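# Carry tube rack through self-closing door to desk

## Task

Move the tube rack from the counter, through the door that swings shut by itself, and set it on the desk standing upright with each tube seated all the way down in a hole; the door must be closed at the end, neither rack nor any tube may touch the floor, either or both robots may be used, the grippers must release and the robots back away afterwards, and no robot may topple or be left leaning.

## Robot and tools

Robots: two identical Hello Robot Stretch 3 units, r1 and r2. Each has a two-wheel differential base (0.33 m long, 0.34 m wide, passive omni wheel at the rear), a lift on a mast, and one telescoping arm that reaches out to the robot's RIGHT side. The base cannot strafe; to move the gripper forward you drive the base. Turning in place pivots about the point between the drive wheels, 0.05 m behind the front edge; with arm retracted and wrist folded the swept circle has radius 0.28 m, larger if the wrist is unfolded.

Frames: base frame has its origin on the floor between the drive wheels, x forward, y left, z up. hand_pose is reported in it, at the closed-fingertip point; with wrist joints at zero its x axis points up, y back along the arm toward the mast, z toward the rear. Odometry frame is the base frame at scene start; heading is positive to the left, -3.142 to 3.142, and counts wheel slip as motion. Each robot reports in its own frames, so relative placement of r1 and r2 can only be judged from images, lidar_m, wrist_depth_mm and head_depth_mm.

execute_actions: argument actions is a list holding one action (or empty, which only returns state and images). The action is an object keyed by robot name "r1" and/or "r2"; each robot's entry may contain base, joints, contact_limits. base holds exactly one command: translate_m (metres, -1 to 1, an offset driven straight from the current base position, forward positive) or rotate_rad (radians, -3.2 to 3.2, an offset turn in place, counter-clockwise/left positive). joints holds absolute targets by name: lift_m 0 to 1.1 (arm height on mast), arm_m 0 to 0.52 (extension), wrist_yaw_rad -1.345 to 4.42 (0 along arm, positive toward robot front, 3.0 folded over base), wrist_pitch_rad -1.57 to 0.451 (0 level, negative tips fingers down), wrist_roll_rad -2.911 to 2.911, gripper_m -0.089 to 0.179 (larger is wider; actual fingertip gap is about 0.007 less when nearly shut, 0.025 less when wide, zero below 0.007), head_pan_rad -3.953 to 1.73 (0 forward, positive left, -1.57 looks along arm), head_tilt_rad -1.53 to 0.419 (negative down). contact_limits may set arm_m to a motor_effort percent (1 to 100) at which the arm motion halts with contact_stop; lower is gentler. All motions in an action start at once; each action is capped at 15 s. Optional cameras lists which images come back (r1_/r2_ head_camera, nav_camera, wrist_camera, or "all"; [] for none). Bad keys or out-of-range values reject the whole call. Anything left out of an action may keep pushing toward an earlier target unseen. If a call reports a stop, the rest of that reply's calls are skipped.

wait: seconds 0 to 10; commands nothing and returns state and images. zoom_image: camera name and region [x0, y0, x1, y1] in pixels from the top-left, at most 504x504, on that camera's latest full image. finished_scene: scene number (1 or 2); ends it irreversibly and reports success and the next task.

Results: base_status and joint_status tell how each motion of the last action ended: done, off_target (stopped short, may still push), contact_stop, time_out, torque_fault (after these the old target is dropped). Arm and lift go slack after a contact_stop until commanded again; a slack lift may sag under load or be pushed up by closing fingers on a surface. on_its_own covers uncommanded joints; its "held at" is the held target, not the position. motor_effort is percent of max, positive toward higher values, peak in brackets; readings are biased and noisy. Wheel effort positive means pushing forward. base_tilt in degrees (forward, right positive) carries a fixed bias up to about 4 degrees. turned_by_wheels and turned_by_imu give turning since last result. lidar_m: 12 distances from the base origin, 30-degree sectors starting straight ahead and going counter-clockwise (4th left, 7th behind, 10th right), plane 0.17 m above floor, range 0.15 to 12 m, "-" nothing; sees the other robot, not clear objects; own parts can block sectors 5, 6, 9, 10. wrist_depth_mm (45 to 1000) and head_depth_mm (280 to 4000, image sideways) are 7x7 grids of median depth, row by row from top-left.

Speed: base goes up to 0.30 m/s and 1.9 rad/s only when stowed (lift_m under 0.30, arm_m under 0.03, wrist_yaw_rad over 2.54); else 0.10 m/s and 0.63 rad/s.

Gripping: command gripper_m below the object width to grasp; release by going at least 0.02 above the contact value. Neither reading nor status confirms a hold. To re-squeeze send a different value.

Avoid: folding or unfolding the wrist unless lift_m is 0.32 to 0.95, pitch -0.4 and roll near 0; after folding, lift may drop to 0.25. With yaw below -0.4 keep pitch at -0.5 or lower. Robots must never press into each other: once bases touch, any further drive is a hard press that fails the run. If both carry one load, their travel can differ by up to 2.5 cm per metre, which strains hands and can tip a robot. Pushing the arm into something rigid with the gripper above about 0.45 m can tip the robot, especially after a previous contact_stop or with a high contact limit. Driving while holding or pushing a fixed thing, or snagging furniture (worst reversing), can tip it; undo in small steps, free the gripper, and lower lift to about 0.2 if still leaning. Base, wrist and head push without stopping; wrist servos overloaded for seconds switch off for 10 s. Do not drop, slam or hard-hit things; loose objects may be nudged occasionally. The sim keeps running while you think.

Each tool is called after "Emit:" as name([rows], argument=value, ...), one row to a line, values as JSON.

## Session

Emit:
execute_actions(actions=[])

Scene clock: 0.00 s.
r1.base_odometry: x=+0.000 y=+0.000 heading=+0.000 (m, m, rad; r1's odometry frame)
r1.turned_by_wheels: +0.000 (rad since the last result)
r1.turned_by_imu: +0.000 (rad since the last result)
r1.base_tilt: forward=+0.0 right=+1.9 (deg)
r1.lidar_m: 2.48 1.02 1.12 1.05 1.07 1.35 1.27 1.29 1.03 0.96 0.98 1.36
r1.head_depth_mm: 1714 2013 1992 1986 1966 1954 1895 / 1714 2399 2480 2510 2489 2477 2158 / 1746 2467 2475 2443 2436 2470 2131 / 1746 2420 2430 2410 2403 2420 2123 / 1750 2390 2391 2367 2369 2362 2115 / 1758 2367 2351 2342 2334 2347 2106 / 1740 2330 2318 2321 2320 1562 1913
r1.base_status: not commanded
r1.joint_positions: lift_m=+0.393 arm_m=-0.002 wrist_yaw_rad=+3.108 wrist_pitch_rad=-0.495 wrist_roll_rad=+0.013 gripper_m=+0.037 head_pan_rad=+0.016 head_tilt_rad=+0.003
r1.joint_status: not commanded
r1.motor_effort: left_wheel=-1 right_wheel=+0 lift_m=+38 arm_m=+0 wrist_yaw_rad=+0 wrist_pitch_rad=+6 wrist_roll_rad=+0 gripper_m=+1 head_pan_rad=+0 head_tilt_rad=+1 (%)
r1.hand_pose: x=-0.0140 y=+0.0707 z=+0.3890 quat_wxyz=(+0.186, +0.692, +0.161, +0.678) (m; r1's base frame)
r1.wrist_depth_mm: 918 918 977 - - - - / 967 - - - - - - / - - - - - - 900 / 841 858 - 856 859 853 826 / 695 701 686 700 695 697 708 / 582 594 609 591 601 590 583 / 513 528 - - 499 519 509
r2.base_odometry: x=+0.000 y=+0.000 heading=+0.000 (m, m, rad; r2's odometry frame)
r2.turned_by_wheels: +0.000 (rad since the last result)
r2.turned_by_imu: +0.000 (rad since the last result)
r2.base_tilt: forward=+1.3 right=-1.3 (deg)
r2.lidar_m: 0.88 1.16 1.28 1.31 1.73 1.77 1.82 1.97 1.88 1.27 0.90 0.85
r2.head_depth_mm: 782 783 788 787 793 794 797 / 819 826 829 835 833 839 838 / 871 872 877 880 884 884 890 / 923 927 930 931 939 938 944 / 982 985 987 994 1000 1003 1001 / 1046 1053 1054 1055 1065 1071 1074 / 1123 1123 1126 1134 1139 1147 1150
r2.base_status: not commanded
r2.joint_positions: lift_m=+0.314 arm_m=+0.000 wrist_yaw_rad=+3.061 wrist_pitch_rad=-0.592 wrist_roll_rad=+0.016 gripper_m=+0.037 head_pan_rad=-0.010 head_tilt_rad=-0.002
r2.joint_status: not commanded
r2.motor_effort: left_wheel=+0 right_wheel=+0 lift_m=+23 arm_m=+0 wrist_yaw_rad=-1 wrist_pitch_rad=+2 wrist_roll_rad=+0 gripper_m=+0 head_pan_rad=-1 head_tilt_rad=+2 (%)
r2.hand_pose: x=-0.0051 y=+0.0533 z=+0.2899 quat_wxyz=(+0.235, +0.689, +0.177, +0.662) (m; r2's base frame)
r2.wrist_depth_mm: - - - - - - - / 950 933 909 899 877 864 847 / 751 740 - 717 711 701 704 / 633 630 626 609 611 601 595 / 544 551 - 563 552 524 518 / 493 - - - - 464 460 / - - - - 414 414 410
pictures: r1_head_camera (sideways: a quarter turn clockwise sets it upright), r1_nav_camera (sideways: a quarter turn counterclockwise sets it upright), r1_wrist_camera, r2_head_camera (sideways: a quarter turn clockwise sets it upright), r2_nav_camera (sideways: a quarter turn counterclockwise sets it upright), r2_wrist_camera
Images, in order (width x height): r1_head_camera 896x504, r1_nav_camera 672x504, r1_wrist_camera 644x364, r2_head_camera 896x504, r2_nav_camera 672x504, r2_wrist_camera 644x364.

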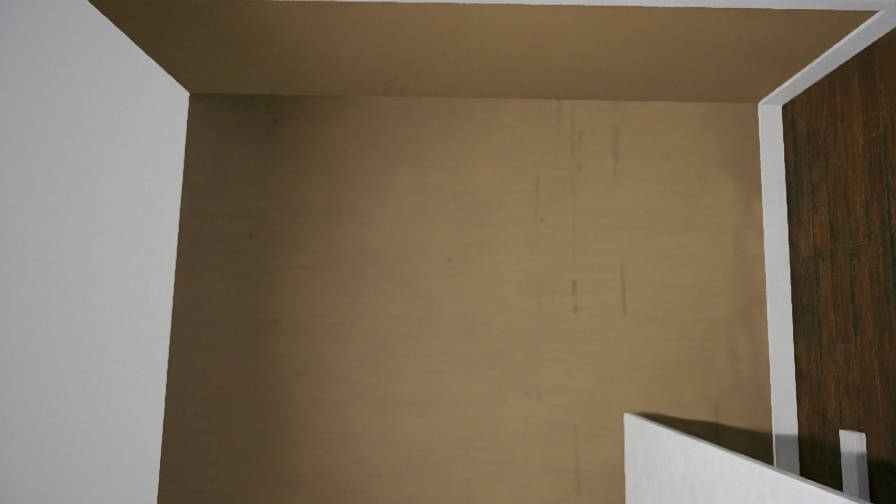

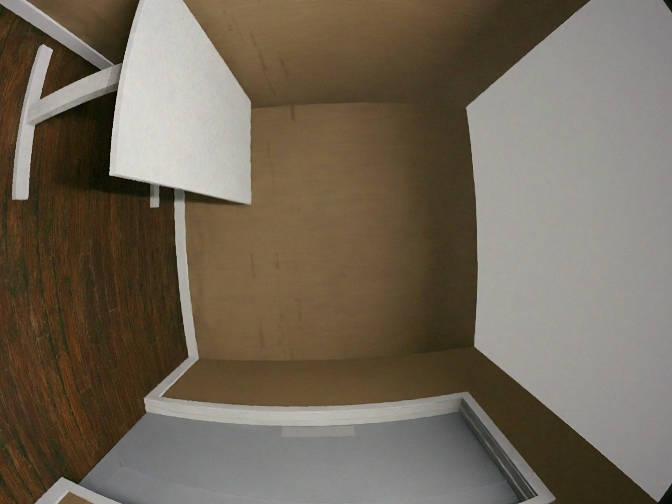

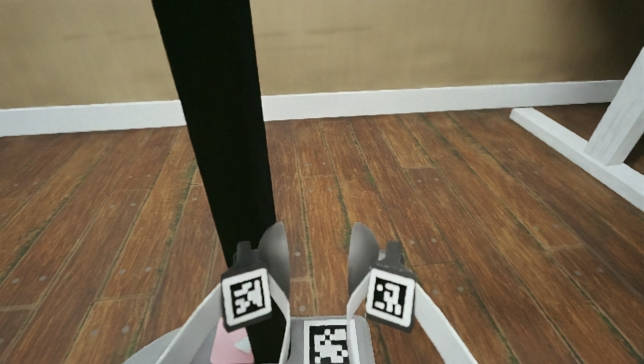

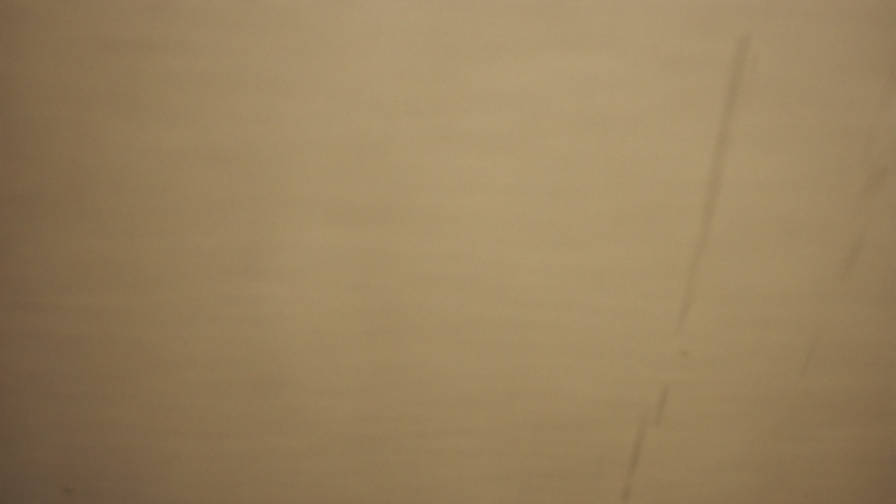

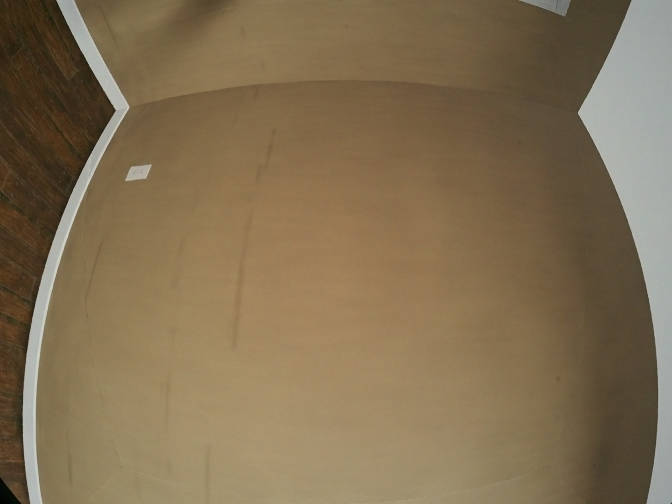

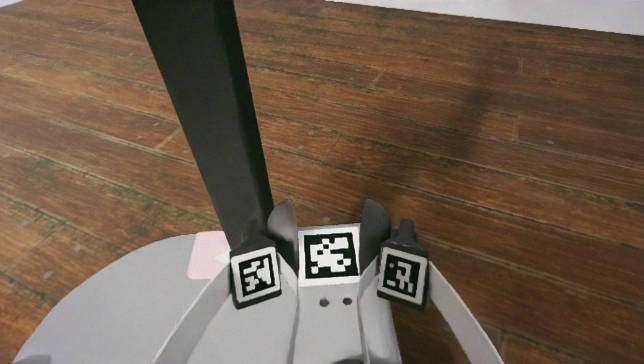

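r1 is in the desk room, with the door on its left. r2 is probably on the other side. Look around.

Emit:
execute_actions([
  {"r1":{"joints":{"head_pan_rad":1.57,"head_tilt_rad":-0.3}},"r2":{"joints":{"head_pan_rad":-3.1,"head_tilt_rad":-0.3}}},
], cameras=["r1_head_camera","r1_nav_camera","r2_head_camera","r2_nav_camera"])

Scene clock: 2.27 s.
r1.base_odometry: x=+0.000 y=+0.000 heading=+0.000 (m, m, rad; r1's odometry frame)
r1.turned_by_wheels: +0.000 (rad since the last result)
r1.turned_by_imu: +0.000 (rad since the last result)
r1.base_tilt: forward=+0.1 right=+2.0 (deg)
r1.lidar_m: 2.48 1.02 1.12 1.05 1.07 1.35 1.27 1.29 1.03 0.96 0.98 1.36
r1.head_depth_mm: 938 992 1054 1113 1199 1284 1375 / 922 975 1034 1103 1178 1263 1344 / 908 958 1017 1079 1147 1231 1326 / 895 943 997 1061 1127 1212 1304 / 882 928 982 1039 1108 1186 1272 / 869 915 968 1025 1088 1157 1243 / 855 900 949 1006 1067 1136 1225
r1.base_status: not commanded
r1.joint_positions: lift_m=+0.393 arm_m=-0.002 wrist_yaw_rad=+3.108 wrist_pitch_rad=-0.495 wrist_roll_rad=+0.013 gripper_m=+0.037 head_pan_rad=+1.563 head_tilt_rad=-0.296
r1.joint_status: all done
r1.motor_effort: left_wheel=+0(0) right_wheel=+0(0) lift_m=+37(37) arm_m=+0(0) wrist_yaw_rad=+0(0) wrist_pitch_rad=+6(6) wrist_roll_rad=+0(0) gripper_m=+0(1) head_pan_rad=+3(38) head_tilt_rad=-2(22) (%)
r1.hand_pose: x=-0.0140 y=+0.0707 z=+0.3890 quat_wxyz=(+0.186, +0.692, +0.161, +0.678) (m; r1's base frame)
r1.wrist_depth_mm: 904 938 971 - - - - / 990 - - - - - - / - - - - - - 914 / 854 864 - 847 846 880 845 / 711 704 702 695 698 698 702 / 593 600 595 588 602 592 588 / 513 529 - - 504 515 508
r2.base_odometry: x=+0.000 y=+0.000 heading=+0.000 (m, m, rad; r2's odometry frame)
r2.turned_by_wheels: +0.000 (rad since the last result)
r2.turned_by_imu: +0.000 (rad since the last result)
r2.base_tilt: forward=+1.4 right=-1.3 (deg)
r2.lidar_m: 0.88 1.16 1.27 1.31 1.73 1.77 1.82 1.98 1.87 1.27 0.90 0.85
r2.head_depth_mm: 1567 1625 1708 1800 1883 1932 1528 / 1649 1710 1802 1920 2022 1950 1522 / 1739 1840 1938 2041 2181 1959 1530 / 1854 1949 2060 2234 2320 1944 1518 / 1979 2070 2244 2377 2473 1944 1528 / 2095 2251 2383 2586 2683 1926 1516 / 2273 2436 2602 2799 2633 1923 1527
r2.base_status: not commanded
r2.joint_positions: lift_m=+0.314 arm_m=+0.000 wrist_yaw_rad=+3.061 wrist_pitch_rad=-0.592 wrist_roll_rad=+0.016 gripper_m=+0.037 head_pan_rad=-3.093 head_tilt_rad=-0.296
r2.joint_status: all done
r2.motor_effort: left_wheel=+0(1) right_wheel=+0(1) lift_m=+24(23) arm_m=+0(0) wrist_yaw_rad=+0(0) wrist_pitch_rad=+3(3) wrist_roll_rad=+0(0) gripper_m=+0(1) head_pan_rad=-2(30) head_tilt_rad=-2(23) (%)
r2.hand_pose: x=-0.0051 y=+0.0533 z=+0.2899 quat_wxyz=(+0.235, +0.689, +0.177, +0.662) (m; r2's base frame)
r2.wrist_depth_mm: - - - - - - - / 930 947 909 897 885 847 862 / 752 750 - 724 723 705 705 / 630 628 625 610 602 599 592 / 553 540 - 565 550 520 513 / 492 - - - - 462 465 / - - - - 417 417 409
pictures: r1_head_camera (sideways: a quarter turn clockwise sets it upright), r1_nav_camera (sideways: a quarter turn counterclockwise sets it upright), r2_head_camera (sideways: a quarter turn clockwise sets it upright), r2_nav_camera (sideways: a quarter turn counterclockwise sets it upright)
Images, in order (width x height): r1_head_camera 896x504, r1_nav_camera 672x504, r2_head_camera 896x504, r2_nav_camera 672x504.

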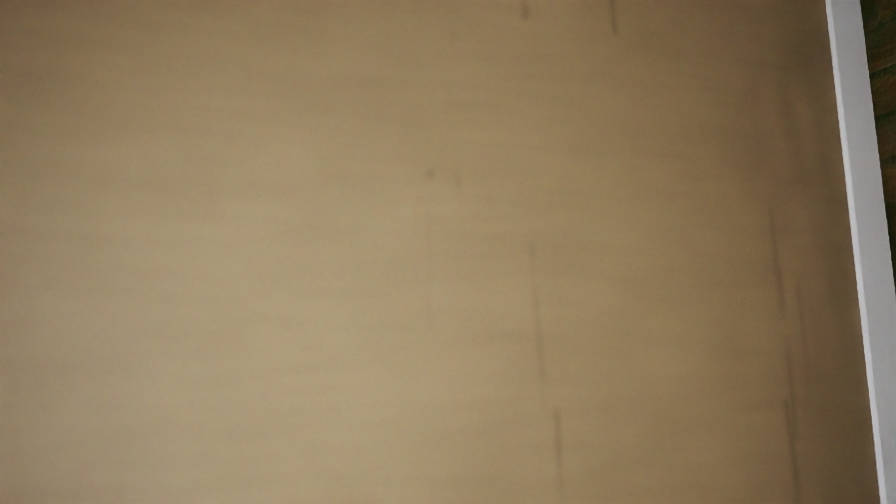

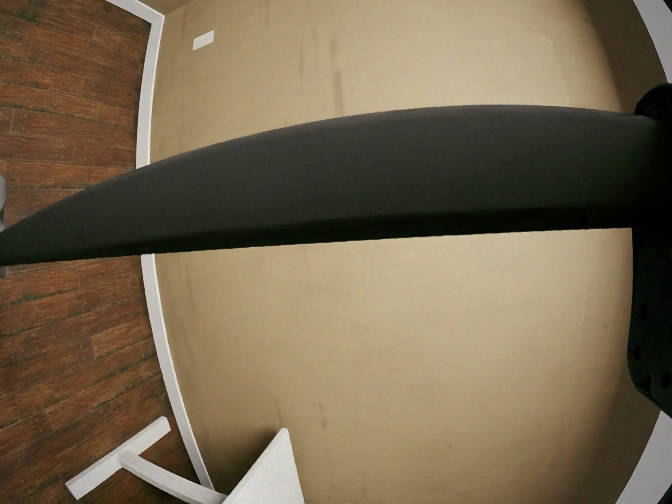

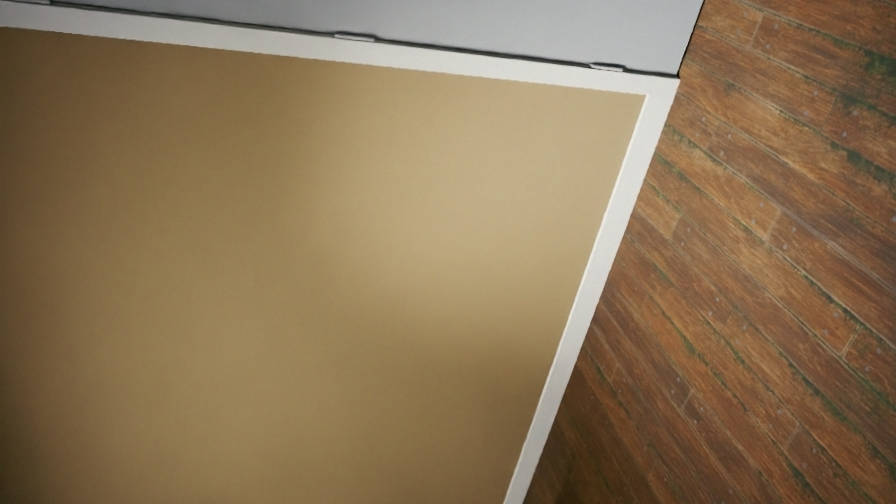

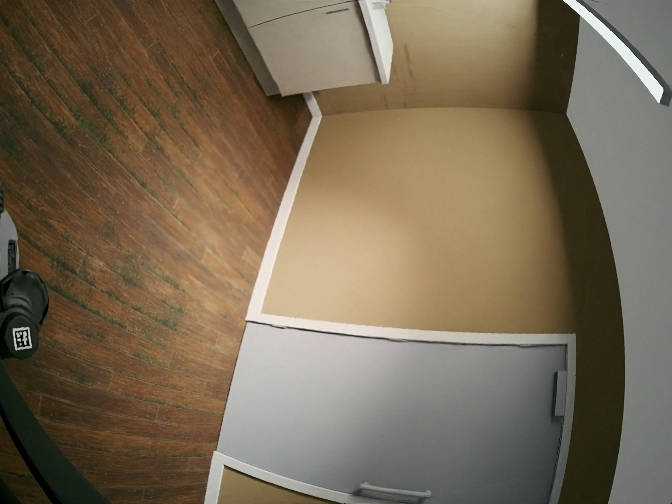

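Emit:
execute_actions([
  {"r1":{"base":{"rotate_rad":-1.57},"joints":{"head_pan_rad":0,"head_tilt_rad":-0.4}},"r2":{"base":{"rotate_rad":-2.4},"joints":{"head_pan_rad":0,"head_tilt_rad":-0.3}}},
], cameras=["r1_nav_camera","r2_head_camera","r2_nav_camera"])

Scene clock: 7.87 s.
r1.base_odometry: x=+0.000 y=+0.000 heading=-1.570 (m, m, rad; r1's odometry frame)
r1.turned_by_wheels: -1.570 (rad since the last result)
r1.turned_by_imu: -1.548 (rad since the last result)
r1.base_tilt: forward=+0.2 right=+1.9 (deg)
r1.lidar_m: 0.96 0.98 1.37 2.48 1.01 1.12 1.05 1.07 1.35 1.27 1.29 1.03
r1.head_depth_mm: 817 880 952 1032 1136 1256 1341 / 809 869 937 1017 1117 1240 1324 / 799 857 926 1005 1101 1213 1305 / 790 847 912 991 1083 1192 1286 / 782 833 903 978 1068 1173 1275 / 771 826 887 962 1048 1153 1257 / 763 815 878 945 1032 1137 1234
r1.base_status: done
r1.joint_positions: lift_m=+0.393 arm_m=-0.002 wrist_yaw_rad=+3.108 wrist_pitch_rad=-0.495 wrist_roll_rad=+0.013 gripper_m=+0.037 head_pan_rad=+0.007 head_tilt_rad=-0.395
r1.joint_status: all done
r1.motor_effort: left_wheel=+2(5) right_wheel=-5(8) lift_m=+36(36) arm_m=+0(0) wrist_yaw_rad=+0(0) wrist_pitch_rad=+6(6) wrist_roll_rad=+0(0) gripper_m=-1(1) head_pan_rad=-3(37) head_tilt_rad=-2(13) (%)
r1.hand_pose: x=-0.0140 y=+0.0707 z=+0.3890 quat_wxyz=(+0.186, +0.692, +0.161, +0.678) (m; r1's base frame)
r1.wrist_depth_mm: 778 - - - - - - / - - - - - - - / - - - - - - 976 / 845 847 - 846 844 854 876 / 703 704 706 706 723 700 699 / 600 590 606 590 605 579 597 / 513 522 - - 497 507 511
r2.base_odometry: x=+0.000 y=+0.000 heading=-2.400 (m, m, rad; r2's odometry frame)
r2.turned_by_wheels: -2.400 (rad since the last result)
r2.turned_by_imu: -2.432 (rad since the last result)
r2.base_tilt: forward=+1.5 right=-1.3 (deg)
r2.lidar_m: 1.88 1.87 1.04 0.86 0.86 0.95 1.28 1.28 1.42 1.78 1.77 1.97
r2.head_depth_mm: 2518 2680 2821 3018 2688 1952 1538 / 2441 2589 2799 2929 2537 1926 1534 / 2381 2527 2597 2136 2297 1940 1526 / 2317 2449 2492 2065 2198 1929 1521 / 2218 2319 2423 1991 2115 1925 1524 / 2143 2277 2376 1917 2048 1910 1520 / 2105 2221 2324 1860 1971 1920 1510
r2.base_status: done
r2.joint_positions: lift_m=+0.314 arm_m=+0.000 wrist_yaw_rad=+3.061 wrist_pitch_rad=-0.592 wrist_roll_rad=+0.016 gripper_m=+0.037 head_pan_rad=-0.007 head_tilt_rad=-0.297
r2.joint_status: all done
r2.motor_effort: left_wheel=+2(5) right_wheel=-6(11) lift_m=+23(23) arm_m=+0(0) wrist_yaw_rad=-1(1) wrist_pitch_rad=+3(3) wrist_roll_rad=+0(0) gripper_m=+0(0) head_pan_rad=+2(30) head_tilt_rad=-2(2) (%)
r2.hand_pose: x=-0.0051 y=+0.0533 z=+0.2899 quat_wxyz=(+0.235, +0.689, +0.177, +0.662) (m; r2's base frame)
r2.wrist_depth_mm: 709 772 893 927 - - - / 761 835 870 895 874 866 868 / 752 743 - 724 727 714 702 / 647 634 627 618 607 603 600 / 554 558 - 567 538 526 520 / 486 - - - - 459 455 / - - - - 415 411 413
pictures: r1_nav_camera (sideways: a quarter turn counterclockwise sets it upright), r2_head_camera (sideways: a quarter turn clockwise sets it upright), r2_nav_camera (sideways: a quarter turn counterclockwise sets it upright)
Images, in order (width x height): r1_nav_camera 672x504, r2_head_camera 896x504, r2_nav_camera 672x504.

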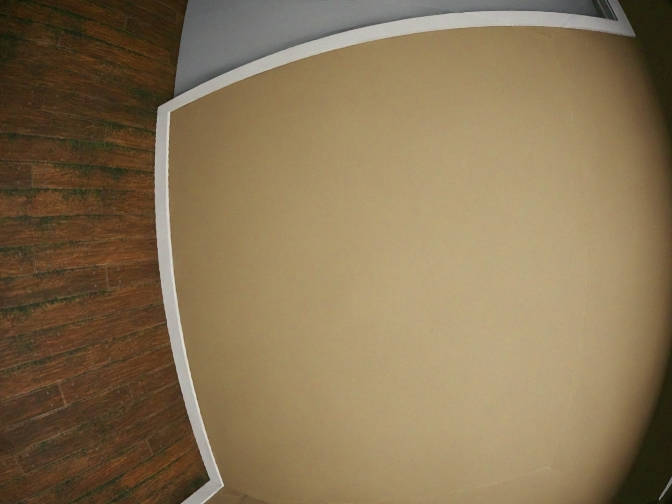

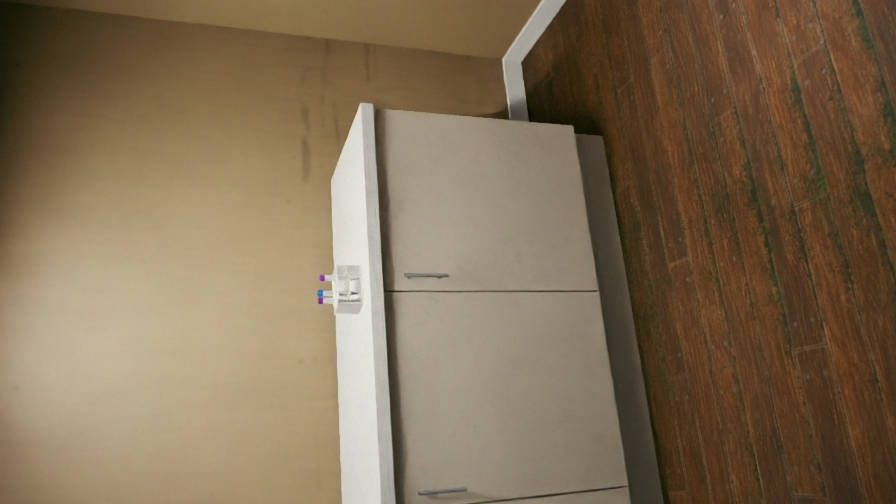

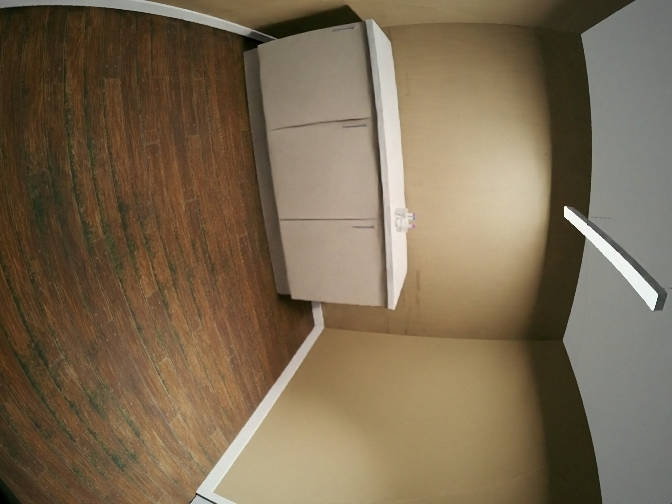

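Emit:
execute_actions([
  {"r1":{"base":{"rotate_rad":1.0},"joints":{"head_tilt_rad":-0.2}},"r2":{"base":{"rotate_rad":0.8}}},
], cameras=["r1_nav_camera","r2_nav_camera"])

Scene clock: 11.83 s.
r1.base_odometry: x=+0.000 y=+0.000 heading=-0.570 (m, m, rad; r1's odometry frame)
r1.turned_by_wheels: +1.000 (rad since the last result)
r1.turned_by_imu: +0.985 (rad since the last result)
r1.base_tilt: forward=+0.2 right=+1.8 (deg)
r1.lidar_m: 1.20 2.48 1.02 1.06 1.05 1.06 1.33 1.27 1.28 1.05 0.96 0.97
r1.head_depth_mm: 956 982 1005 1032 1056 1082 1110 / 1139 1171 1100 1128 1161 1206 1237 / 1266 1313 1349 1389 1434 1486 1506 / 1413 1474 1527 1586 1638 1700 1592 / 1574 1694 1761 1838 1906 1935 1590 / 1755 1833 1932 2033 2120 2018 1571 / 2153 2214 2302 2409 2507 2084 1582
r1.base_status: done
r1.joint_positions: lift_m=+0.393 arm_m=-0.002 wrist_yaw_rad=+3.108 wrist_pitch_rad=-0.495 wrist_roll_rad=+0.013 gripper_m=+0.037 head_pan_rad=+0.007 head_tilt_rad=-0.211
r1.joint_status: all done
r1.motor_effort: left_wheel=-4(6) right_wheel=+5(8) lift_m=+37(37) arm_m=+0(0) wrist_yaw_rad=+0(0) wrist_pitch_rad=+6(7) wrist_roll_rad=+0(0) gripper_m=+0(0) head_pan_rad=-3(3) head_tilt_rad=+5(20) (%)
r1.hand_pose: x=-0.0140 y=+0.0707 z=+0.3890 quat_wxyz=(+0.186, +0.692, +0.161, +0.678) (m; r1's base frame)
r1.wrist_depth_mm: 763 873 - - - - - / 806 907 - - - - - / 849 967 - - - - - / 862 835 - 850 858 859 846 / 698 705 704 692 702 694 706 / 591 586 598 600 591 584 586 / 502 524 - - 505 510 514
r2.base_odometry: x=+0.000 y=+0.000 heading=-1.600 (m, m, rad; r2's odometry frame)
r2.turned_by_wheels: +0.800 (rad since the last result)
r2.turned_by_imu: +0.810 (rad since the last result)
r2.base_tilt: forward=+1.4 right=-1.4 (deg)
r2.lidar_m: 1.31 0.91 0.85 0.87 1.13 1.28 1.30 1.69 1.77 1.81 1.99 1.87
r2.head_depth_mm: 2134 2246 2361 1861 1986 1932 1539 / 2204 2374 2444 1965 2090 1952 1528 / 1921 2096 2242 2227 2306 1949 1515 / 1576 1685 1797 1917 2096 1937 1519 / 1335 1409 1486 1570 1681 1749 1521 / 1161 1207 1268 1339 1414 1482 1475 / 1024 1061 1109 1166 1206 1274 1333
r2.base_status: done
r2.joint_positions: lift_m=+0.314 arm_m=+0.000 wrist_yaw_rad=+3.061 wrist_pitch_rad=-0.592 wrist_roll_rad=+0.016 gripper_m=+0.037 head_pan_rad=-0.007 head_tilt_rad=-0.297
r2.joint_status: not commanded
r2.motor_effort: left_wheel=-2(6) right_wheel=+5(8) lift_m=+23(24) arm_m=+0(0) wrist_yaw_rad=-1(0) wrist_pitch_rad=+2(3) wrist_roll_rad=+0(0) gripper_m=+0(0) head_pan_rad=+2(2) head_tilt_rad=-1(2) (%)
r2.hand_pose: x=-0.0051 y=+0.0533 z=+0.2899 quat_wxyz=(+0.235, +0.689, +0.177, +0.662) (m; r2's base frame)
r2.wrist_depth_mm: - - - 960 856 773 741 / 938 945 890 885 897 833 771 / 753 744 - 724 728 706 696 / 651 630 625 617 613 603 592 / 549 546 - 568 537 522 518 / 488 - - - - 461 459 / - - - - 418 417 416
pictures: r1_nav_camera (sideways: a quarter turn counterclockwise sets it upright), r2_nav_camera (sideways: a quarter turn counterclockwise sets it upright)
Images, in order (width x height): r1_nav_camera 672x504, r2_nav_camera 672x504.

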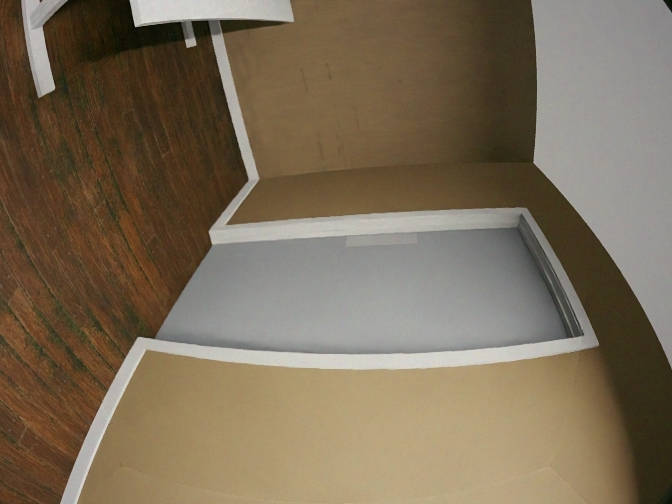

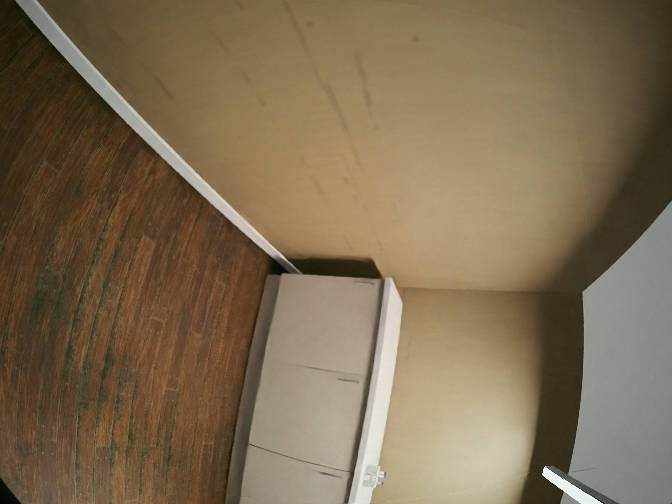

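Emit:
execute_actions([
  {"r1":{"base":{"rotate_rad":0.57}},"r2":{"base":{"rotate_rad":-1.0}}},
], cameras=[])

Emit:
execute_actions([
  {"r1":{"base":{"translate_m":1.0}},"r2":{"base":{"translate_m":1.0},"joints":{"lift_m":0.29}}},
], cameras=["r1_nav_camera","r2_nav_camera"])

Scene clock: 15.77 s.
r1.base_odometry: x=+0.000 y=+0.000 heading=+0.000 (m, m, rad; r1's odometry frame)
r1.turned_by_wheels: +0.570 (rad since the last result)
r1.turned_by_imu: +0.561 (rad since the last result)
r1.base_tilt: forward=+0.1 right=+2.0 (deg)
r1.lidar_m: 2.47 1.01 1.13 1.05 1.07 1.36 1.27 1.29 1.03 0.96 0.98 1.36
r1.head_depth_mm: 1972 1965 1962 1954 1960 1937 1626 / 2242 2338 2425 2486 2588 2161 1603 / 2225 2331 2406 2526 2637 2148 1604 / 2188 2277 2357 2468 2565 2114 1591 / 2156 2251 2334 2456 2548 2135 1594 / 2133 2191 2299 2384 2508 2095 1575 / 2097 2177 2279 2352 1511 1911 1582
r1.base_status: done
r1.joint_positions: lift_m=+0.393 arm_m=-0.002 wrist_yaw_rad=+3.108 wrist_pitch_rad=-0.495 wrist_roll_rad=+0.013 gripper_m=+0.037 head_pan_rad=+0.007 head_tilt_rad=-0.211
r1.joint_status: not commanded
r1.motor_effort: left_wheel=-4(7) right_wheel=+4(9) lift_m=+38(37) arm_m=+0(0) wrist_yaw_rad=+0(0) wrist_pitch_rad=+6(6) wrist_roll_rad=+0(0) gripper_m=+0(0) head_pan_rad=-3(3) head_tilt_rad=+5(5) (%)
r1.hand_pose: x=-0.0140 y=+0.0707 z=+0.3890 quat_wxyz=(+0.186, +0.692, +0.161, +0.678) (m; r1's base frame)
r1.wrist_depth_mm: 916 944 977 - - - - / 995 - - - - - - / - - - - - - 944 / 854 871 - 839 847 841 837 / 693 685 700 690 694 707 690 / 593 584 609 593 599 592 591 / 504 520 - - 491 512 509
r2.base_odometry: x=+0.000 y=+0.000 heading=-2.600 (m, m, rad; r2's odometry frame)
r2.turned_by_wheels: -1.000 (rad since the last result)
r2.turned_by_imu: -1.013 (rad since the last result)
r2.base_tilt: forward=+1.3 right=-1.4 (deg)
r2.lidar_m: 1.95 1.88 1.24 0.89 0.86 0.88 1.19 1.28 1.32 1.78 1.77 1.82
r2.head_depth_mm: 2104 2204 2266 2359 2373 1953 1531 / 2399 2477 2581 2719 2642 1961 1533 / 2619 2792 2957 3138 2690 1958 1520 / 2513 2682 2793 2284 2406 1925 1521 / 2376 2517 2561 2134 2281 1943 1521 / 2257 2382 2446 2021 2155 1931 1518 / 2138 2244 2378 1890 2018 1918 1509
r2.base_status: done
r2.joint_positions: lift_m=+0.314 arm_m=+0.000 wrist_yaw_rad=+3.061 wrist_pitch_rad=-0.592 wrist_roll_rad=+0.016 gripper_m=+0.037 head_pan_rad=-0.007 head_tilt_rad=-0.297
r2.joint_status: not commanded
r2.motor_effort: left_wheel=+3(4) right_wheel=-5(11) lift_m=+23(23) arm_m=+0(0) wrist_yaw_rad=+1(1) wrist_pitch_rad=+3(3) wrist_roll_rad=+0(0) gripper_m=+0(1) head_pan_rad=+1(2) head_tilt_rad=-2(2) (%)
r2.hand_pose: x=-0.0051 y=+0.0533 z=+0.2899 quat_wxyz=(+0.235, +0.689, +0.177, +0.662) (m; r2's base frame)
r2.wrist_depth_mm: 678 752 923 - - - - / 720 810 915 882 880 847 863 / 737 758 - 729 723 715 695 / 642 626 625 605 611 601 607 / 541 553 - 572 542 523 511 / 489 - - - - 463 459 / - - - - 418 414 410
pictures: none
No camera images: the call's "cameras" was empty. Leave "cameras" out to get every camera's image.

Scene clock: 26.93 s.
r1.base_odometry: x=+1.000 y=+0.000 heading=+0.000 (m, m, rad; r1's odometry frame)
r1.turned_by_wheels: +0.000 (rad since the last result)
r1.turned_by_imu: -0.005 (rad since the last result)
r1.base_tilt: forward=+0.2 right=+1.7 (deg)
r1.lidar_m: 1.49 1.29 1.22 0.67 0.67 1.49 2.26 1.37 0.93 0.90 0.97 1.11
r1.head_depth_mm: 1370 1431 1487 1559 1614 1683 1605 / 1346 1405 1457 1522 1598 1681 1612 / 1327 1370 1435 1509 1568 1643 1600 / 1307 1361 1421 1479 1546 1615 1604 / 1286 1340 1393 1452 1519 1598 1589 / 1269 1316 1375 1433 1491 1562 1585 / 1255 1311 1365 1405 1468 1535 1570
r1.base_status: done
r1.joint_positions: lift_m=+0.393 arm_m=-0.002 wrist_yaw_rad=+3.108 wrist_pitch_rad=-0.495 wrist_roll_rad=+0.013 gripper_m=+0.037 head_pan_rad=+0.007 head_tilt_rad=-0.211
r1.joint_status: not commanded
r1.motor_effort: left_wheel=-2(4) right_wheel=+4(9) lift_m=+37(37) arm_m=+0(0) wrist_yaw_rad=+0(0) wrist_pitch_rad=+7(6) wrist_roll_rad=+1(0) gripper_m=+0(1) head_pan_rad=-3(3) head_tilt_rad=+5(5) (%)
r1.hand_pose: x=-0.0140 y=+0.0707 z=+0.3890 quat_wxyz=(+0.186, +0.692, +0.161, +0.678) (m; r1's base frame)
r1.wrist_depth_mm: 987 - - - - - - / - - - - - - - / - - - - - - - / 858 852 - 855 872 861 848 / 700 702 687 693 688 688 701 / 581 590 599 601 599 601 603 / 513 528 - - 497 514 519
r2.base_odometry: x=-0.857 y=-0.516 heading=-2.600 (m, m, rad; r2's odometry frame)
r2.turned_by_wheels: +0.000 (rad since the last result)
r2.turned_by_imu: +0.000 (rad since the last result)
r2.base_tilt: forward=+1.4 right=-1.4 (deg)
r2.lidar_m: 1.07 1.03 1.06 1.43 1.38 1.42 1.91 2.13 1.80 1.29 1.25 1.30
r2.head_depth_mm: 1489 1541 1596 1652 1725 1761 1527 / 1685 1753 1821 1893 1969 1932 1531 / 1727 1832 1948 2097 2220 1948 1515 / 1631 1723 1844 1933 2074 1810 1470 / 1535 1641 1739 1248 1206 1296 1408 / 1462 1542 1635 1242 1134 1213 1301 / 1393 1487 1553 1228 1069 1133 1214
r2.base_status: done
r2.joint_positions: lift_m=+0.290 arm_m=+0.000 wrist_yaw_rad=+3.061 wrist_pitch_rad=-0.593 wrist_roll_rad=+0.016 gripper_m=+0.037 head_pan_rad=-0.007 head_tilt_rad=-0.297
r2.joint_status: all done
r2.motor_effort: left_wheel=+3(8) right_wheel=-5(10) lift_m=+20(20) arm_m=+0(0) wrist_yaw_rad=-1(0) wrist_pitch_rad=+3(3) wrist_roll_rad=+0(0) gripper_m=+0(1) head_pan_rad=+2(1) head_tilt_rad=-2(2) (%)
r2.hand_pose: x=-0.0051 y=+0.0532 z=+0.2657 quat_wxyz=(+0.236, +0.689, +0.177, +0.662) (m; r2's base frame)
r2.wrist_depth_mm: - - - - - - 912 / 906 858 842 843 813 807 808 / 725 710 - 689 673 672 656 / 606 598 591 579 583 569 563 / 519 526 - - 515 495 487 / 463 - - - - 434 432 / - - - - 388 389 392
pictures: r1_nav_camera (sideways: a quarter turn counterclockwise sets it upright), r2_nav_camera (sideways: a quarter turn counterclockwise sets it upright)
Images, in order (width x height): r1_nav_camera 672x504, r2_nav_camera 672x504.

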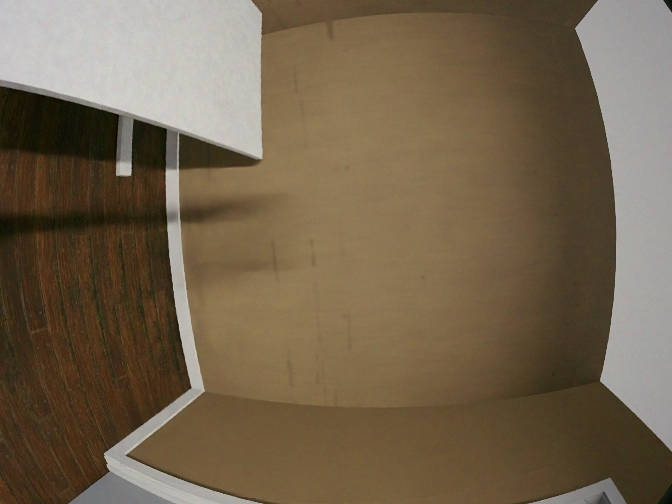

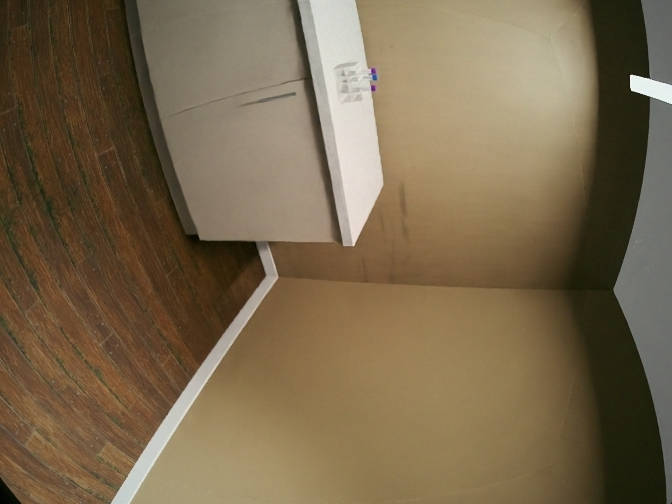

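Emit:
execute_actions([
  {"r1":{"base":{"rotate_rad":-1.57},"joints":{"head_tilt_rad":0}},"r2":{"base":{"rotate_rad":0.55}}},
], cameras=["r1_nav_camera","r2_nav_camera"])

Scene clock: 31.30 s.
r1.base_odometry: x=+1.000 y=+0.000 heading=-1.570 (m, m, rad; r1's odometry frame)
r1.turned_by_wheels: -1.570 (rad since the last result)
r1.turned_by_imu: -1.548 (rad since the last result)
r1.base_tilt: forward=+0.2 right=+2.0 (deg)
r1.lidar_m: 0.89 0.96 1.12 1.49 1.29 1.22 0.67 0.67 1.50 2.25 1.36 0.93
r1.head_depth_mm: 864 865 864 868 868 868 873 / 836 839 849 852 852 857 859 / 913 913 916 911 893 888 893 / 906 903 907 906 907 912 913 / 891 890 891 893 897 899 897 / 876 877 878 877 882 885 884 / 865 864 866 869 870 873 875
r1.base_status: done
r1.joint_positions: lift_m=+0.393 arm_m=-0.002 wrist_yaw_rad=+3.108 wrist_pitch_rad=-0.495 wrist_roll_rad=+0.013 gripper_m=+0.037 head_pan_rad=+0.007 head_tilt_rad=-0.013
r1.joint_status: all done
r1.motor_effort: left_wheel=+2(5) right_wheel=-5(9) lift_m=+37(37) arm_m=+0(0) wrist_yaw_rad=+0(0) wrist_pitch_rad=+7(6) wrist_roll_rad=+0(1) gripper_m=+0(0) head_pan_rad=-3(3) head_tilt_rad=+6(23) (%)
r1.hand_pose: x=-0.0140 y=+0.0706 z=+0.3890 quat_wxyz=(+0.186, +0.692, +0.161, +0.678) (m; r1's base frame)
r1.wrist_depth_mm: - - - - - - 881 / - - - - - - 880 / - - - - - - 938 / 863 851 - 873 864 854 851 / 706 691 700 702 708 711 693 / 587 592 608 599 599 600 595 / 520 527 - - 503 516 514
r2.base_odometry: x=-0.857 y=-0.516 heading=-2.050 (m, m, rad; r2's odometry frame)
r2.turned_by_wheels: +0.550 (rad since the last result)
r2.turned_by_imu: +0.556 (rad since the last result)
r2.base_tilt: forward=+1.4 right=-1.3 (deg)
r2.lidar_m: 1.02 1.07 1.42 1.37 1.42 1.96 2.13 1.77 1.29 1.25 1.30 1.06
r2.head_depth_mm: 1408 1487 1572 1277 1089 1175 1265 / 1399 1487 1577 1267 1097 1183 1279 / 1418 1480 1578 1172 1107 1181 1292 / 1410 1497 1602 1157 1099 1191 1299 / 1423 1509 1599 1251 1117 1199 1296 / 1437 1516 1600 1244 1115 1202 1307 / 1423 1511 1608 1231 1127 1212 1306
r2.base_status: done
r2.joint_positions: lift_m=+0.290 arm_m=+0.000 wrist_yaw_rad=+3.061 wrist_pitch_rad=-0.593 wrist_roll_rad=+0.016 gripper_m=+0.037 head_pan_rad=-0.007 head_tilt_rad=-0.297
r2.joint_status: not commanded
r2.motor_effort: left_wheel=-3(6) right_wheel=+4(12) lift_m=+20(21) arm_m=+0(0) wrist_yaw_rad=-1(0) wrist_pitch_rad=+3(3) wrist_roll_rad=+1(0) gripper_m=+0(1) head_pan_rad=+2(2) head_tilt_rad=-2(1) (%)
r2.hand_pose: x=-0.0051 y=+0.0532 z=+0.2657 quat_wxyz=(+0.236, +0.689, +0.177, +0.662) (m; r2's base frame)
r2.wrist_depth_mm: - - - - - - 989 / 883 890 861 848 841 833 784 / 711 709 - 686 682 679 669 / 595 589 587 585 575 578 565 / 514 531 - - 504 493 490 / 465 - - - - 437 432 / - - - - 390 397 392
pictures: r1_nav_camera (sideways: a quarter turn counterclockwise sets it upright), r2_nav_camera (sideways: a quarter turn counterclockwise sets it upright)
Images, in order (width x height): r1_nav_camera 672x504, r2_nav_camera 672x504.

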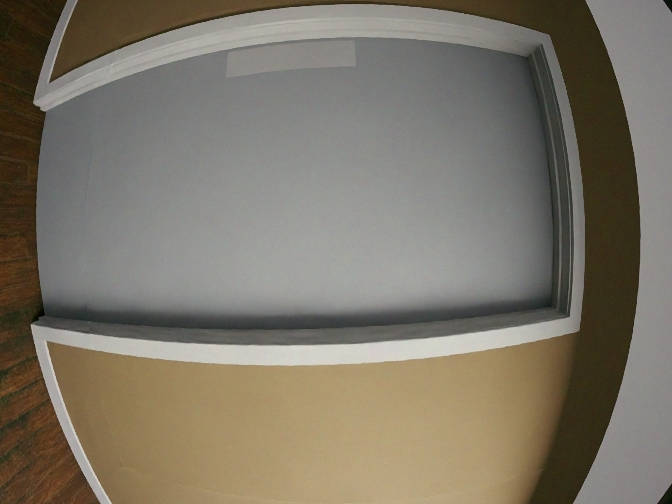

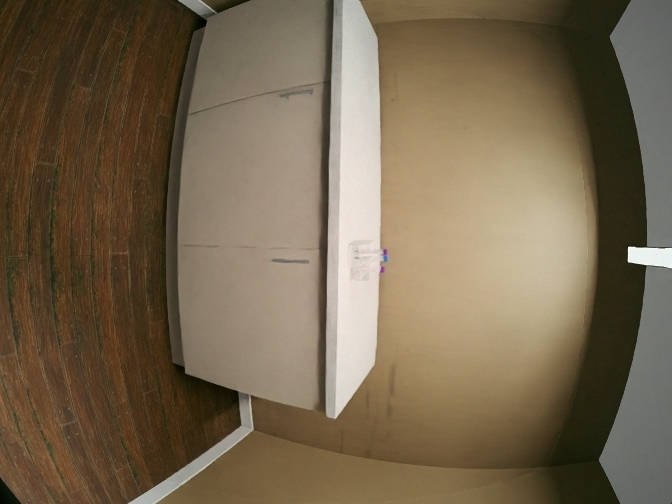

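Emit:
execute_actions([
  {"r1":{"base":{"rotate_rad":1.57}},"r2":{"base":{"translate_m":0.5},"joints":{"lift_m":0.95}}},
], cameras=[])

Emit:
execute_actions([
  {"r1":{"base":{"translate_m":0.33}},"r2":{"base":{"rotate_rad":1.57},"joints":{"head_pan_rad":-1.57,"head_tilt_rad":-0.6}}},
], cameras=[])

Emit:
execute_actions([
  {"r1":{"base":{"rotate_rad":-1.57}},"r2":{"joints":{"wrist_yaw_rad":0,"wrist_pitch_rad":-0.4,"gripper_m":0.15}}},
], cameras=["r1_nav_camera","r2_head_camera","r2_wrist_camera"])

Scene clock: 39.47 s.
r1.base_odometry: x=+1.000 y=+0.000 heading=+0.000 (m, m, rad; r1's odometry frame)
r1.turned_by_wheels: +1.570 (rad since the last result)
r1.turned_by_imu: +1.547 (rad since the last result)
r1.base_tilt: forward=+0.2 right=+2.0 (deg)
r1.lidar_m: 1.49 1.29 1.23 0.67 0.67 1.48 2.25 1.38 0.93 0.89 0.96 1.11
r1.head_depth_mm: 1520 1522 1529 1531 1526 1540 1539 / 1489 1493 1502 1499 1513 1504 1503 / 1471 1471 1467 1478 1484 1482 1487 / 1451 1444 1449 1447 1451 1459 1455 / 1420 1426 1423 1425 1423 1437 1436 / 1403 1394 1403 1406 1400 1410 1408 / 1375 1375 1377 1378 1387 1384 1388
r1.base_status: done
r1.joint_positions: lift_m=+0.393 arm_m=-0.002 wrist_yaw_rad=+3.108 wrist_pitch_rad=-0.495 wrist_roll_rad=+0.013 gripper_m=+0.037 head_pan_rad=+0.007 head_tilt_rad=-0.013
r1.joint_status: not commanded
r1.motor_effort: left_wheel=-3(6) right_wheel=+5(9) lift_m=+37(37) arm_m=+0(0) wrist_yaw_rad=+0(0) wrist_pitch_rad=+6(6) wrist_roll_rad=+0(1) gripper_m=+1(0) head_pan_rad=-3(2) head_tilt_rad=+6(6) (%)
r1.hand_pose: x=-0.0140 y=+0.0706 z=+0.3890 quat_wxyz=(+0.186, +0.692, +0.161, +0.678) (m; r1's base frame)
r1.wrist_depth_mm: 964 - - - - - - / - - - - - - - / - - - - - - - / 879 853 - 854 855 861 841 / 695 701 695 694 692 704 694 / 594 593 599 603 602 606 597 / 512 534 - - 499 509 508
r2.base_odometry: x=-1.087 y=-0.960 heading=-2.050 (m, m, rad; r2's odometry frame)
r2.turned_by_wheels: +0.000 (rad since the last result)
r2.turned_by_imu: -0.001 (rad since the last result)
r2.base_tilt: forward=+1.4 right=-1.4 (deg)
r2.lidar_m: 0.53 0.55 0.75 1.37 1.42 1.96 2.63 1.77 1.30 1.26 0.74 0.55
r2.head_depth_mm: 953 1009 1075 1127 807 588 618 / 957 1010 1074 1125 808 589 620 / 964 1021 1085 1130 689 589 624 / 968 1029 1082 1140 685 586 625 / 972 1028 1091 1145 795 584 631 / 969 1032 1099 1150 794 604 634 / 982 1035 1098 1141 789 604 637
r2.base_status: done
r2.joint_positions: lift_m=+0.950 arm_m=+0.000 wrist_yaw_rad=+3.061 wrist_pitch_rad=-0.593 wrist_roll_rad=+0.016 gripper_m=+0.037 head_pan_rad=-0.007 head_tilt_rad=-0.297
r2.joint_status: all done
r2.motor_effort: left_wheel=-3(6) right_wheel=+4(14) lift_m=+26(28) arm_m=+0(0) wrist_yaw_rad=+1(1) wrist_pitch_rad=+3(3) wrist_roll_rad=+1(0) gripper_m=+0(0) head_pan_rad=+2(2) head_tilt_rad=-1(2) (%)
r2.hand_pose: x=-0.0051 y=+0.0532 z=+0.9253 quat_wxyz=(+0.236, +0.689, +0.177, +0.662) (m; r2's base frame)
r2.wrist_depth_mm: - - - - - 920 633 / - - - - - 937 637 / - - - - - 936 645 / - - - - - 999 654 / - - - - - 983 665 / - - - - - - 660 / - - - - - - 686
pictures: none
No camera images: the call's "cameras" was empty. Leave "cameras" out to get every camera's image.

Scene clock: 43.93 s.
r1.base_odometry: x=+1.330 y=-0.001 heading=-0.001 (m, m, rad; r1's odometry frame)
r1.turned_by_wheels: +0.000 (rad since the last result)
r1.turned_by_imu: -0.002 (rad since the last result)
r1.base_tilt: forward=+0.3 right=+1.9 (deg)
r1.lidar_m: 1.17 1.18 1.05 1.18 0.81 1.53 2.58 1.33 0.98 0.92 0.90 1.09
r1.head_depth_mm: 1178 1180 1188 1188 1190 1191 1192 / 1163 1166 1166 1166 1171 1171 1167 / 1137 1141 1140 1145 1146 1145 1150 / 1123 1118 1121 1125 1128 1129 1133 / 1097 1106 1108 1105 1108 1112 1114 / 1080 1087 1084 1090 1096 1091 1092 / 1062 1068 1071 1070 1076 1078 1073
r1.base_status: done
r1.joint_positions: lift_m=+0.393 arm_m=-0.002 wrist_yaw_rad=+3.108 wrist_pitch_rad=-0.495 wrist_roll_rad=+0.013 gripper_m=+0.037 head_pan_rad=+0.007 head_tilt_rad=-0.013
r1.joint_status: not commanded
r1.motor_effort: left_wheel=-4(5) right_wheel=+4(9) lift_m=+37(37) arm_m=+0(0) wrist_yaw_rad=+1(0) wrist_pitch_rad=+6(6) wrist_roll_rad=+0(1) gripper_m=+0(1) head_pan_rad=-3(3) head_tilt_rad=+6(6) (%)
r1.hand_pose: x=-0.0140 y=+0.0706 z=+0.3890 quat_wxyz=(+0.186, +0.692, +0.161, +0.678) (m; r1's base frame)
r1.wrist_depth_mm: 648 - - - - - - / - - - - - - - / - 975 - - - - - / 864 821 - 851 848 842 822 / 712 679 705 705 705 711 697 / 594 599 606 591 611 594 589 / 519 531 - - 500 518 503
r2.base_odometry: x=-1.087 y=-0.960 heading=-0.480 (m, m, rad; r2's odometry frame)
r2.turned_by_wheels: +1.570 (rad since the last result)
r2.turned_by_imu: +1.589 (rad since the last result)
r2.base_tilt: forward=+1.4 right=-1.4 (deg)
r2.lidar_m: 1.37 1.42 1.95 2.62 1.79 1.30 1.26 0.75 0.55 0.53 0.55 0.75
r2.head_depth_mm: 946 1052 915 669 615 - 1172 / 949 1054 914 667 676 - - / 954 1057 707 664 682 - - / 953 1061 907 665 691 - - / 965 1070 908 663 695 - - / 970 1081 908 663 700 821 1159 / 974 1084 905 664 708 849 1062
r2.base_status: done
r2.joint_positions: lift_m=+0.950 arm_m=+0.000 wrist_yaw_rad=+3.061 wrist_pitch_rad=-0.593 wrist_roll_rad=+0.016 gripper_m=+0.037 head_pan_rad=-1.563 head_tilt_rad=-0.593
r2.joint_status: all done
r2.motor_effort: left_wheel=-2(7) right_wheel=+5(9) lift_m=+26(27) arm_m=+0(0) wrist_yaw_rad=-1(1) wrist_pitch_rad=+3(3) wrist_roll_rad=+1(0) gripper_m=-1(0) head_pan_rad=-2(31) head_tilt_rad=-3(23) (%)
r2.hand_pose: x=-0.0051 y=+0.0532 z=+0.9253 quat_wxyz=(+0.236, +0.689, +0.177, +0.662) (m; r2's base frame)
r2.wrist_depth_mm: - - - - - - - / - - - - - - - / - - - - - - - / - - - - - - - / - - - - - - - / - - - - - - - / - - - - - - -
pictures: none
No camera images: the call's "cameras" was empty. Leave "cameras" out to get every camera's image.

Scene clock: 47.40 s.
r1.base_odometry: x=+1.330 y=-0.001 heading=-1.570 (m, m, rad; r1's odometry frame)
r1.turned_by_wheels: -1.570 (rad since the last result)
r1.turned_by_imu: -1.548 (rad since the last result)
r1.base_tilt: forward=+0.2 right=+1.9 (deg)
r1.lidar_m: 0.92 0.90 1.10 1.16 1.19 1.05 1.18 0.81 1.54 2.58 1.31 0.98
r1.head_depth_mm: 915 917 916 917 918 920 923 / 900 900 903 903 908 908 907 / 881 887 885 889 890 895 893 / 870 872 875 874 879 878 881 / 860 860 860 862 865 865 864 / 844 845 849 850 849 852 852 / 833 836 837 837 837 838 840
r1.base_status: done
r1.joint_positions: lift_m=+0.393 arm_m=-0.002 wrist_yaw_rad=+3.108 wrist_pitch_rad=-0.495 wrist_roll_rad=+0.013 gripper_m=+0.037 head_pan_rad=+0.007 head_tilt_rad=-0.013
r1.joint_status: not commanded
r1.motor_effort: left_wheel=+2(5) right_wheel=-5(8) lift_m=+38(38) arm_m=+0(0) wrist_yaw_rad=+0(0) wrist_pitch_rad=+6(7) wrist_roll_rad=+0(1) gripper_m=-1(1) head_pan_rad=-3(3) head_tilt_rad=+6(6) (%)
r1.hand_pose: x=-0.0140 y=+0.0706 z=+0.3890 quat_wxyz=(+0.186, +0.692, +0.161, +0.678) (m; r1's base frame)
r1.wrist_depth_mm: - - - - - - 841 / - - - - - - 863 / - - - - - - 874 / 858 849 - 866 836 865 817 / 690 682 694 688 704 703 704 / 588 592 604 594 601 596 591 / 510 526 - - 499 518 510
r2.base_odometry: x=-1.087 y=-0.960 heading=-0.480 (m, m, rad; r2's odometry frame)
r2.turned_by_wheels: +0.000 (rad since the last result)
r2.turned_by_imu: -0.001 (rad since the last result)
r2.base_tilt: forward=+1.4 right=-1.3 (deg)
r2.lidar_m: 1.36 1.42 1.95 2.62 1.79 1.30 1.26 0.75 0.55 0.53 0.55 0.75
r2.head_depth_mm: 939 1048 916 671 612 - - / 951 1056 913 669 646 - - / 960 1064 704 669 - - - / 959 1062 910 665 677 836 1027 / 964 1073 909 666 684 838 1033 / 965 1082 907 664 703 839 1047 / 976 1086 906 662 708 850 1065
r2.base_status: not commanded
r2.joint_positions: lift_m=+0.950 arm_m=+0.000 wrist_yaw_rad=+0.002 wrist_pitch_rad=-0.422 wrist_roll_rad=+0.016 gripper_m=+0.150 head_pan_rad=-1.563 head_tilt_rad=-0.593
r2.joint_status: all done
r2.motor_effort: left_wheel=-3(3) right_wheel=+5(5) lift_m=+26(26) arm_m=+0(0) wrist_yaw_rad=-2(4) wrist_pitch_rad=+6(6) wrist_roll_rad=+0(0) gripper_m=+0(93) head_pan_rad=-1(3) head_tilt_rad=-4(3) (%)
r2.hand_pose: x=-0.0211 y=-0.3691 z=+0.9616 quat_wxyz=(+0.686, +0.148, -0.697, -0.149) (m; r2's base frame)
r2.wrist_depth_mm: 856 827 813 395 825 804 819 / 570 556 547 388 496 514 512 / 406 400 395 380 386 377 372 / 332 330 327 324 320 316 317 / 396 386 393 390 386 371 376 / 461 - 448 445 438 - 424 / 538 536 529 530 508 511 496
pictures: r1_nav_camera (sideways: a quarter turn counterclockwise sets it upright), r2_head_camera (sideways: a quarter turn clockwise sets it upright), r2_wrist_camera
Images, in order (width x height): r1_nav_camera 672x504, r2_head_camera 896x504, r2_wrist_camera 644x364.

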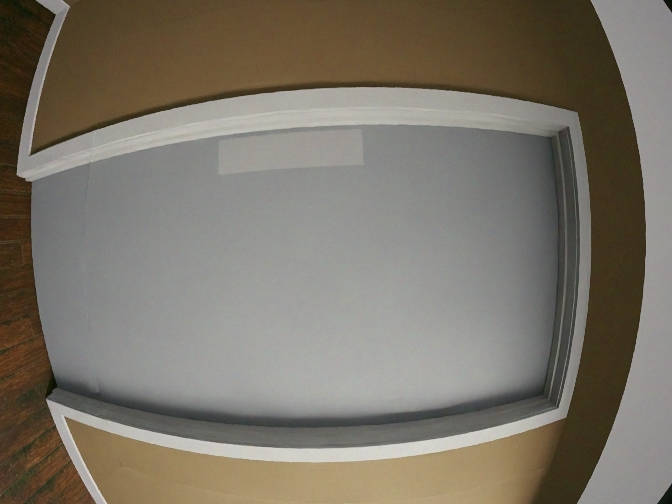

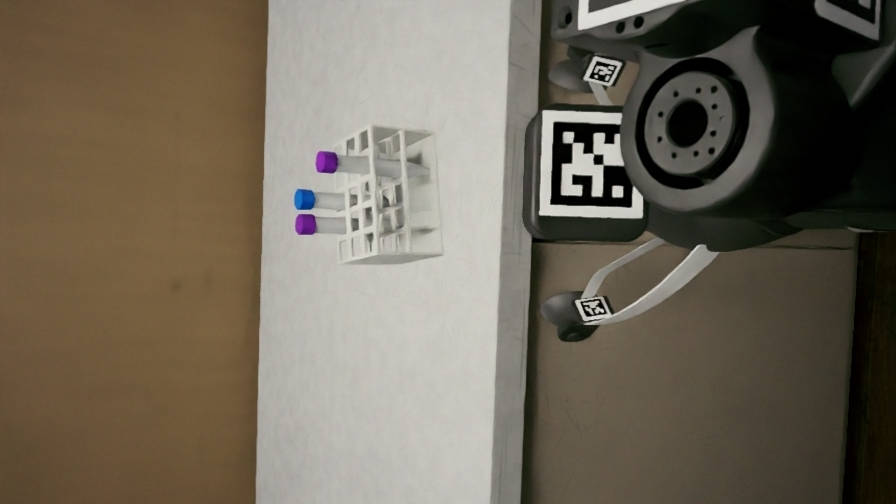

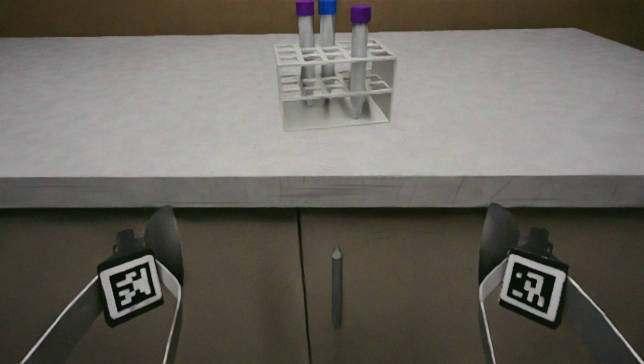

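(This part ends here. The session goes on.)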